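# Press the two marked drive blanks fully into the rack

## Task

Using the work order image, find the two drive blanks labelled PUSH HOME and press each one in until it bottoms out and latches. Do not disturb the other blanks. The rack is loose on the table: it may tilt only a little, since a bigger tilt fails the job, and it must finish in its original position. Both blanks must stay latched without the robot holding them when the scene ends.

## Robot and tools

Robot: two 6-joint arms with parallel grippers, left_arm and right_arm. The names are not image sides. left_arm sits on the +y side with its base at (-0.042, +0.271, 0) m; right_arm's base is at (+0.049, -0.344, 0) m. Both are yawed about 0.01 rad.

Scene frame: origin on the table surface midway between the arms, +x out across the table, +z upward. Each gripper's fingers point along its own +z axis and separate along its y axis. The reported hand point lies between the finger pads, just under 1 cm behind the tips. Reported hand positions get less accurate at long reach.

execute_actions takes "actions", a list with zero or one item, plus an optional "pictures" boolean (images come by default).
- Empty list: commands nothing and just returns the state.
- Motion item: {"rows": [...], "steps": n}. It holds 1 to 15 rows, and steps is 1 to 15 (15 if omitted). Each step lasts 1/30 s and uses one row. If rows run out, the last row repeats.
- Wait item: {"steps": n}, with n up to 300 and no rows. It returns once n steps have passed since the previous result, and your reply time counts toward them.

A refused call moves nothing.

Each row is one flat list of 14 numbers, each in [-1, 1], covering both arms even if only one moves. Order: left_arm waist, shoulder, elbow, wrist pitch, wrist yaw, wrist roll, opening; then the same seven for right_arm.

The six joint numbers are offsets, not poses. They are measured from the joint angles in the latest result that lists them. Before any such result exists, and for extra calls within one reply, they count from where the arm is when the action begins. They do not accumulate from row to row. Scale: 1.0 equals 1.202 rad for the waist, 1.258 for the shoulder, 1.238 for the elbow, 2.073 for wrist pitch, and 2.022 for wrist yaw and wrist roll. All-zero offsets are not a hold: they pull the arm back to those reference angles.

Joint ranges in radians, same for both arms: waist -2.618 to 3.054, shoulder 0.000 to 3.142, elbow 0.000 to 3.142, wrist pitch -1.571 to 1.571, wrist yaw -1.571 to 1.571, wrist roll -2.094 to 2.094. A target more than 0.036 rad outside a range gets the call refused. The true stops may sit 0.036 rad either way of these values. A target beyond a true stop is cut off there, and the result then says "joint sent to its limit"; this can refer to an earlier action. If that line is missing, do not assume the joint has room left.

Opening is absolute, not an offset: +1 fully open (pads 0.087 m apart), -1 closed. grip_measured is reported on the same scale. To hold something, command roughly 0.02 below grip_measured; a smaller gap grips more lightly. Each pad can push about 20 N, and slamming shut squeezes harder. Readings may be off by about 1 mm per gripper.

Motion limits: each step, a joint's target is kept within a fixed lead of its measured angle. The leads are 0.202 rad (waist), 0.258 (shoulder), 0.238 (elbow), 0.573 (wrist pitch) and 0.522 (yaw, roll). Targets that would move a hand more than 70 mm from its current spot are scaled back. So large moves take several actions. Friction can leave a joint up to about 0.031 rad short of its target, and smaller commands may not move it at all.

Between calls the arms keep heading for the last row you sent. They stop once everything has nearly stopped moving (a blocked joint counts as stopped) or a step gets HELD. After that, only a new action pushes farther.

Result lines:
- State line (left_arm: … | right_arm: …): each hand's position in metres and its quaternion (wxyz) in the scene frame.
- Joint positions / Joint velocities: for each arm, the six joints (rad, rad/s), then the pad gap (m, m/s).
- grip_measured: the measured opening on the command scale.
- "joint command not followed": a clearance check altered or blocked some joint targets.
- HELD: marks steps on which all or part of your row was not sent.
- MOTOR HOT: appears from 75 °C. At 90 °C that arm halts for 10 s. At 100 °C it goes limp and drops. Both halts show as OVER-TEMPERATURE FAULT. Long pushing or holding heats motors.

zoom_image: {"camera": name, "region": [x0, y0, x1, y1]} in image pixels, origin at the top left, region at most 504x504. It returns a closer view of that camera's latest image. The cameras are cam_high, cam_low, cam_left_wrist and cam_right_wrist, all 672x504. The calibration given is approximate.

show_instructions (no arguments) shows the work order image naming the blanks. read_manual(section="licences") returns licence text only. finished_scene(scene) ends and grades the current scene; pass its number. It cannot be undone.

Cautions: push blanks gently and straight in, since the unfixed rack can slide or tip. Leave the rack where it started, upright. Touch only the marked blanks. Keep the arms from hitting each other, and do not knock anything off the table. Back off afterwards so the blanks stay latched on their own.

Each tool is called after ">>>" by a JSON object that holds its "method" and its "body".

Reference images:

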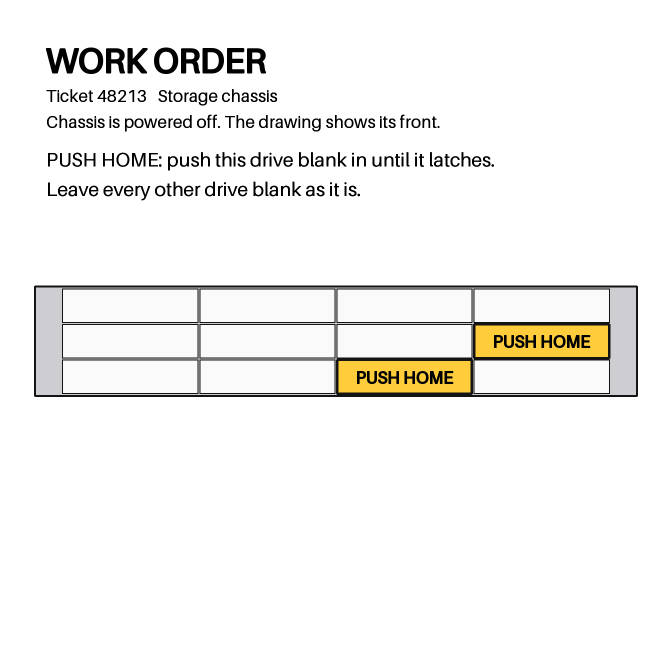

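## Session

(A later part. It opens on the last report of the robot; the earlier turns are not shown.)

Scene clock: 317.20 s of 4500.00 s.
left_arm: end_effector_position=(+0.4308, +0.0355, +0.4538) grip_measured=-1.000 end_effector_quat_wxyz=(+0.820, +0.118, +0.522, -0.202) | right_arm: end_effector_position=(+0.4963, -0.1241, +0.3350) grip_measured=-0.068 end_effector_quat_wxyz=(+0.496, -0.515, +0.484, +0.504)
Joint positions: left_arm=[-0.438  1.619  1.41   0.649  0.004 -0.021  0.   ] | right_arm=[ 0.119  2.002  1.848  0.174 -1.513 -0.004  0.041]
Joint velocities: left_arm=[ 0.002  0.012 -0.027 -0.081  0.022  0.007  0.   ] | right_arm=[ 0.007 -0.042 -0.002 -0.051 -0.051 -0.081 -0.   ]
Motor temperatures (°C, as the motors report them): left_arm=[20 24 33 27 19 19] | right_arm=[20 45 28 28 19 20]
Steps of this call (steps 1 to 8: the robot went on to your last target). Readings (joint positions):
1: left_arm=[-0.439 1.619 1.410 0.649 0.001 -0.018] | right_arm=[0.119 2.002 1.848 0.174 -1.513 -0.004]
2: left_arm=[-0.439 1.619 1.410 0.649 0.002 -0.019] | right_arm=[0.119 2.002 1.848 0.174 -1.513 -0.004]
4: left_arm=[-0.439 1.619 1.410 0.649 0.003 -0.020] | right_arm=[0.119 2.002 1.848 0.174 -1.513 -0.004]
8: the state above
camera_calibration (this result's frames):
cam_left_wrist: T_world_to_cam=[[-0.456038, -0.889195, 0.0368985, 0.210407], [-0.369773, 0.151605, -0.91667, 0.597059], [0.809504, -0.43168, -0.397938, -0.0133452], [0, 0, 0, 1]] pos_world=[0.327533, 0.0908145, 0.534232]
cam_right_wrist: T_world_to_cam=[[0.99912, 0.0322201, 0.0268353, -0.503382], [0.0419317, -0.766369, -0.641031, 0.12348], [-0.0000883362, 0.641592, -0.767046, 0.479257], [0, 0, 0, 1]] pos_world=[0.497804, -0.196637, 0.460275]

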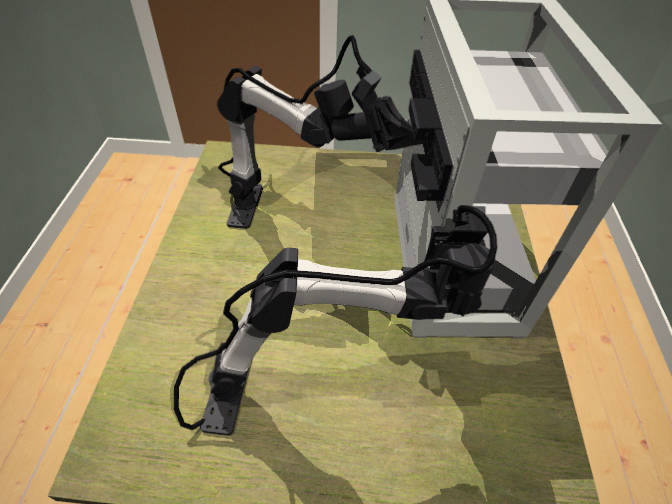

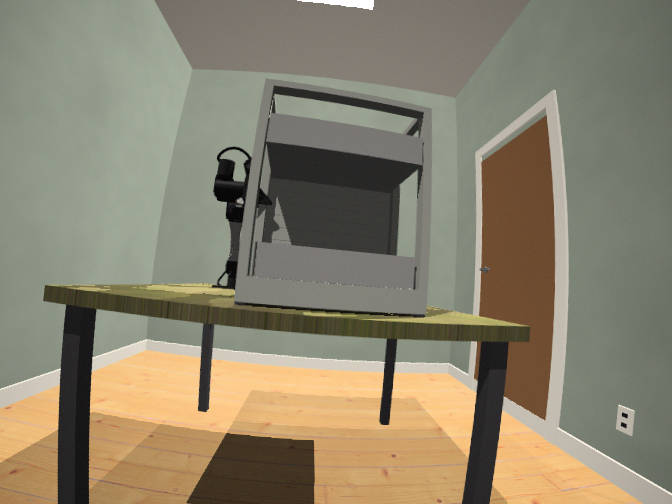

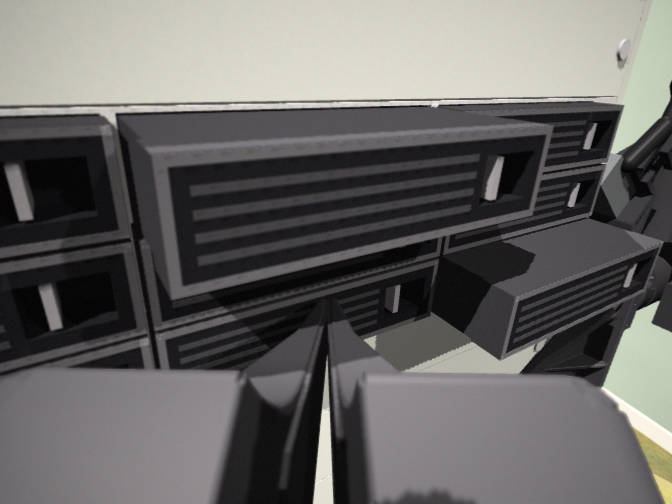

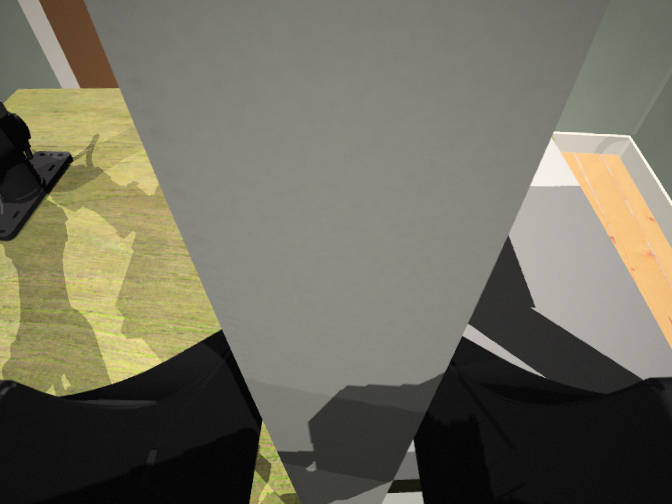

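>>> {"method": "execute_actions", "body": {"actions": [{"rows":[[0,-0.005,-0.005,0,0,0,-1,0,0,0,0,0,0,-0.05],[0,-0.015,-0.018,0,0,0,-1,0,0,0,0,0,0,0.0],[0,-0.025,-0.03,0,0,0,-1,0,0,0,0,0,0,0.1],[0,-0.037,-0.042,0,0,0,-1,0,0,0,0,0,0,0.25],[0,-0.05,-0.055,0,0,0,-1,0,0,0,0,0,0,0.4],[0,-0.063,-0.068,0,0,0,-1,0,0,0,0,0,0,0.55],[0,-0.076,-0.08,0,0,0,-1,0,0,0,0,0,0,0.7],[0,-0.09,-0.092,0,0,0,-1,-0.01,0,0,0,0,0,0.85],[0,-0.103,-0.104,0,0,0,-1,-0.025,0,0,0,0,0,1],[0,-0.116,-0.116,0,0,0,-1,-0.04,-0.005,-0.01,0,0,0,1],[0,-0.13,-0.128,0,0,0,-1,-0.06,-0.015,-0.025,0,0,0,1],[0,-0.143,-0.14,0,0,0,-1,-0.08,-0.025,-0.04,0,0,0,1],[0,-0.155,-0.15,0,0,0,-1,-0.1,-0.035,-0.055,0,0,0,1],[0,-0.165,-0.158,0,0,0,-1,-0.12,-0.045,-0.07,0,0,0,1],[0,-0.17,-0.162,0,0,0,-1,-0.14,-0.055,-0.08,0,0,0,1]],"steps":15}], "pictures": false}}

>>> {"method": "execute_actions", "body": {"actions": [{"steps":12}]}}

>>> {"method": "zoom_image", "body": {"camera": "cam_left_wrist", "region": [60, 60, 564, 370]}}

Scene clock: 328.87 s of 4500.00 s.
left_arm: end_effector_position=(+0.3865, +0.0555, +0.4585) grip_measured=-1.000 end_effector_quat_wxyz=(+0.823, +0.119, +0.516, -0.205) | right_arm: end_effector_position=(+0.5096, -0.1716, +0.3284) grip_measured=+0.982 end_effector_quat_wxyz=(+0.515, -0.483, +0.517, +0.485)
Joint positions: left_arm=[-0.439  1.438  1.244  0.648  0.01  -0.022  0.   ] | right_arm=[ 0.015  1.975  1.793  0.174 -1.513 -0.004  0.087]
Joint velocities: left_arm=[-0.012 -0.418 -0.232  0.007 -0.051 -0.022  0.   ] | right_arm=[-0.818 -0.276 -0.496 -0.051 -0.081 -0.007 -0.   ]
Motor temperatures (°C, as the motors report them): left_arm=[20 24 34 26 19 19] | right_arm=[20 46 28 28 19 20]
Steps of this call (steps 1 to 15: the robot went on to your last target; steps 16 to 90: nothing new was sent; then 8.17 s passed at rest; steps 91 to 105: all 15 steps of this action). Readings (joint positions):
91: left_arm=[-0.439 1.615 1.410 0.651 0.008 -0.022] | right_arm=[0.119 2.002 1.848 0.174 -1.513 -0.004]
92: left_arm=[-0.439 1.612 1.409 0.649 0.010 -0.022] | right_arm=[0.119 2.002 1.848 0.174 -1.513 -0.004]
94: left_arm=[-0.439 1.605 1.398 0.649 0.010 -0.022] | right_arm=[0.119 2.002 1.848 0.174 -1.513 -0.004]
98: left_arm=[-0.439 1.559 1.337 0.649 0.010 -0.022] | right_arm=[0.119 2.002 1.848 0.174 -1.513 -0.004]
105: the state above

Scene clock: 329.27 s of 4500.00 s.
left_arm: end_effector_position=(+0.3794, +0.0590, +0.4660) grip_measured=-1.000 end_effector_quat_wxyz=(+0.827, +0.118, +0.509, -0.206) | right_arm: end_effector_position=(+0.5144, -0.2039, +0.3313) grip_measured=+0.982 end_effector_quat_wxyz=(+0.532, -0.465, +0.533, +0.466)
Joint positions: left_arm=[-0.439  1.414  1.236  0.648  0.01  -0.022  0.   ] | right_arm=[-0.055  1.95   1.769  0.174 -1.513 -0.004  0.087]
Joint velocities: left_arm=[-0.007  0.012 -0.002 -0.095  0.022 -0.007  0.   ] | right_arm=[ 0.002 -0.012 -0.012 -0.022  0.022 -0.066  0.001]
Motor temperatures (°C, as the motors report them): left_arm=[20 24 34 26 19 19] | right_arm=[20 46 28 28 19 20]
Steps of this call (steps 1 to 12: the robot went on to your last target). Readings (joint positions):
1: left_arm=[-0.439 1.427 1.238 0.648 0.010 -0.022] | right_arm=[-0.012 1.967 1.779 0.174 -1.513 -0.004]
2: left_arm=[-0.439 1.419 1.236 0.648 0.010 -0.022] | right_arm=[-0.037 1.963 1.772 0.174 -1.513 -0.004]
4: left_arm=[-0.439 1.414 1.236 0.648 0.010 -0.022] | right_arm=[-0.066 1.957 1.769 0.174 -1.513 -0.004]
8: left_arm=[-0.439 1.414 1.236 0.648 0.010 -0.022] | right_arm=[-0.062 1.951 1.769 0.174 -1.513 -0.004]
12: the state above
camera_calibration (this result's frames):
cam_left_wrist: T_world_to_cam=[[-0.463513, -0.885431, 0.0341586, 0.211265], [-0.342888, 0.143685, -0.928322, 0.581366], [0.817058, -0.442002, -0.370203, 0.0281668], [0, 0, 0, 1]] pos_world=[0.274254, 0.115977, 0.542906]
cam_right_wrist: T_world_to_cam=[[0.989978, -0.141218, 0.000192489, -0.540686], [-0.108396, -0.760758, -0.63992, 0.137357], [0.0905148, 0.633486, -0.768441, 0.479805], [0, 0, 0, 1]] pos_world=[0.506727, -0.275809, 0.456704]

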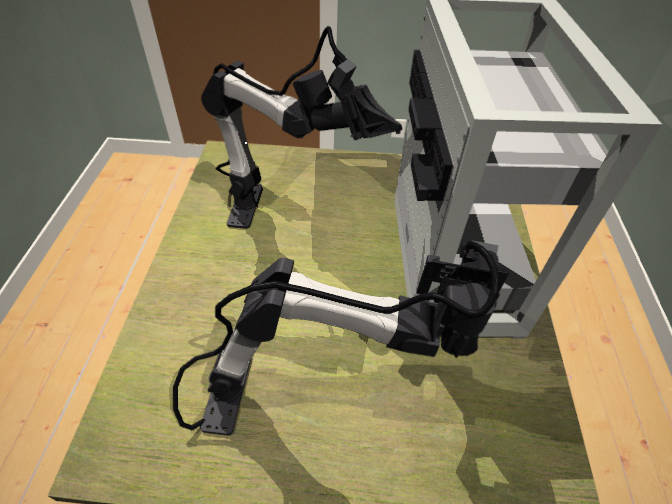

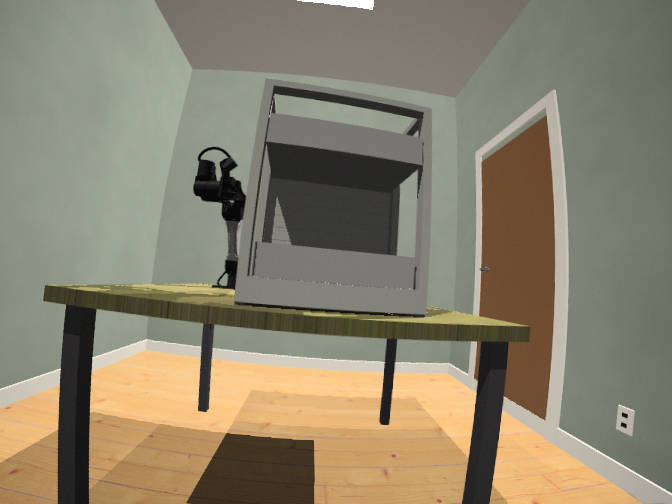

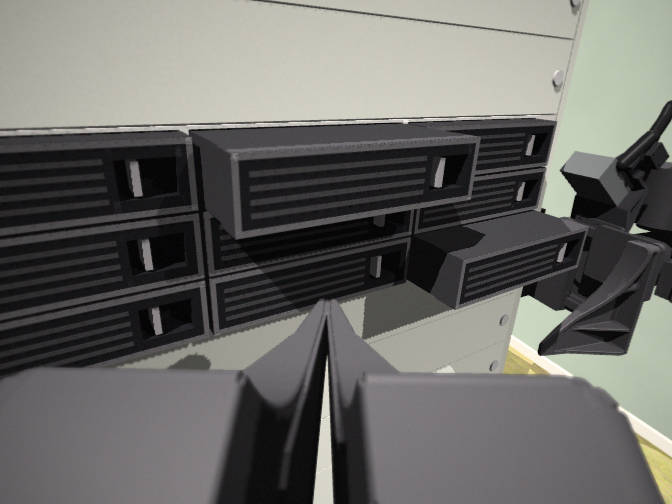

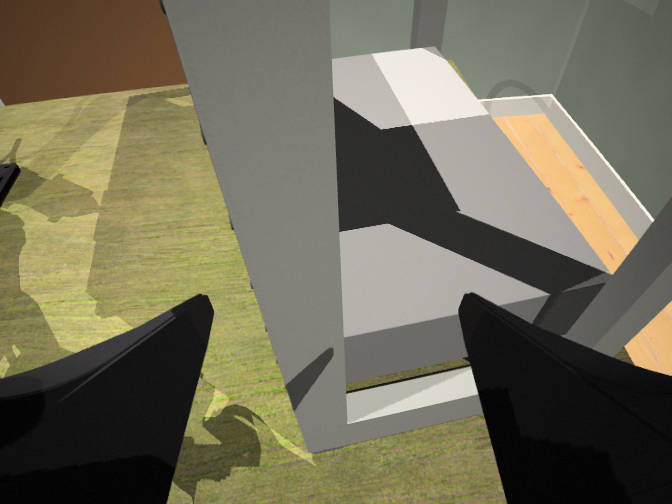

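Region (60, 60, 564, 370) of cam_left_wrist's 672x504 image, scaled by 1.000; it fills the top 310 rows of this view, and the rest is white.

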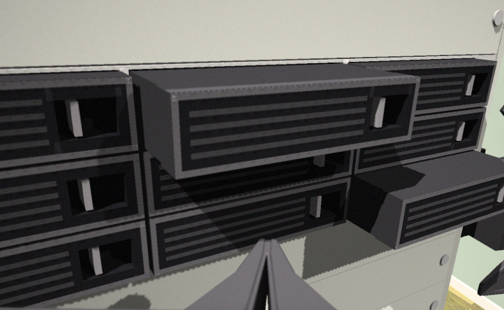

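>>> {"method": "zoom_image", "body": {"camera": "cam_left_wrist", "region": [170, 200, 290, 350]}}

Region (170, 200, 290, 350) of cam_left_wrist's 672x504 image, scaled by 3.360, with more detail than that image has; it fills the left 403 columns of this view, and the rest is white.

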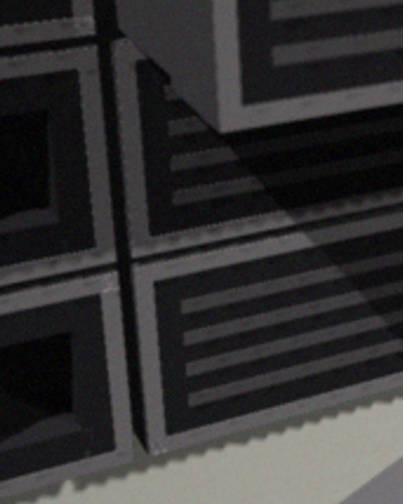

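Flush.

>>> {"method": "finished_scene", "body": {"scene": 1}}

The scene is finished: the task was done.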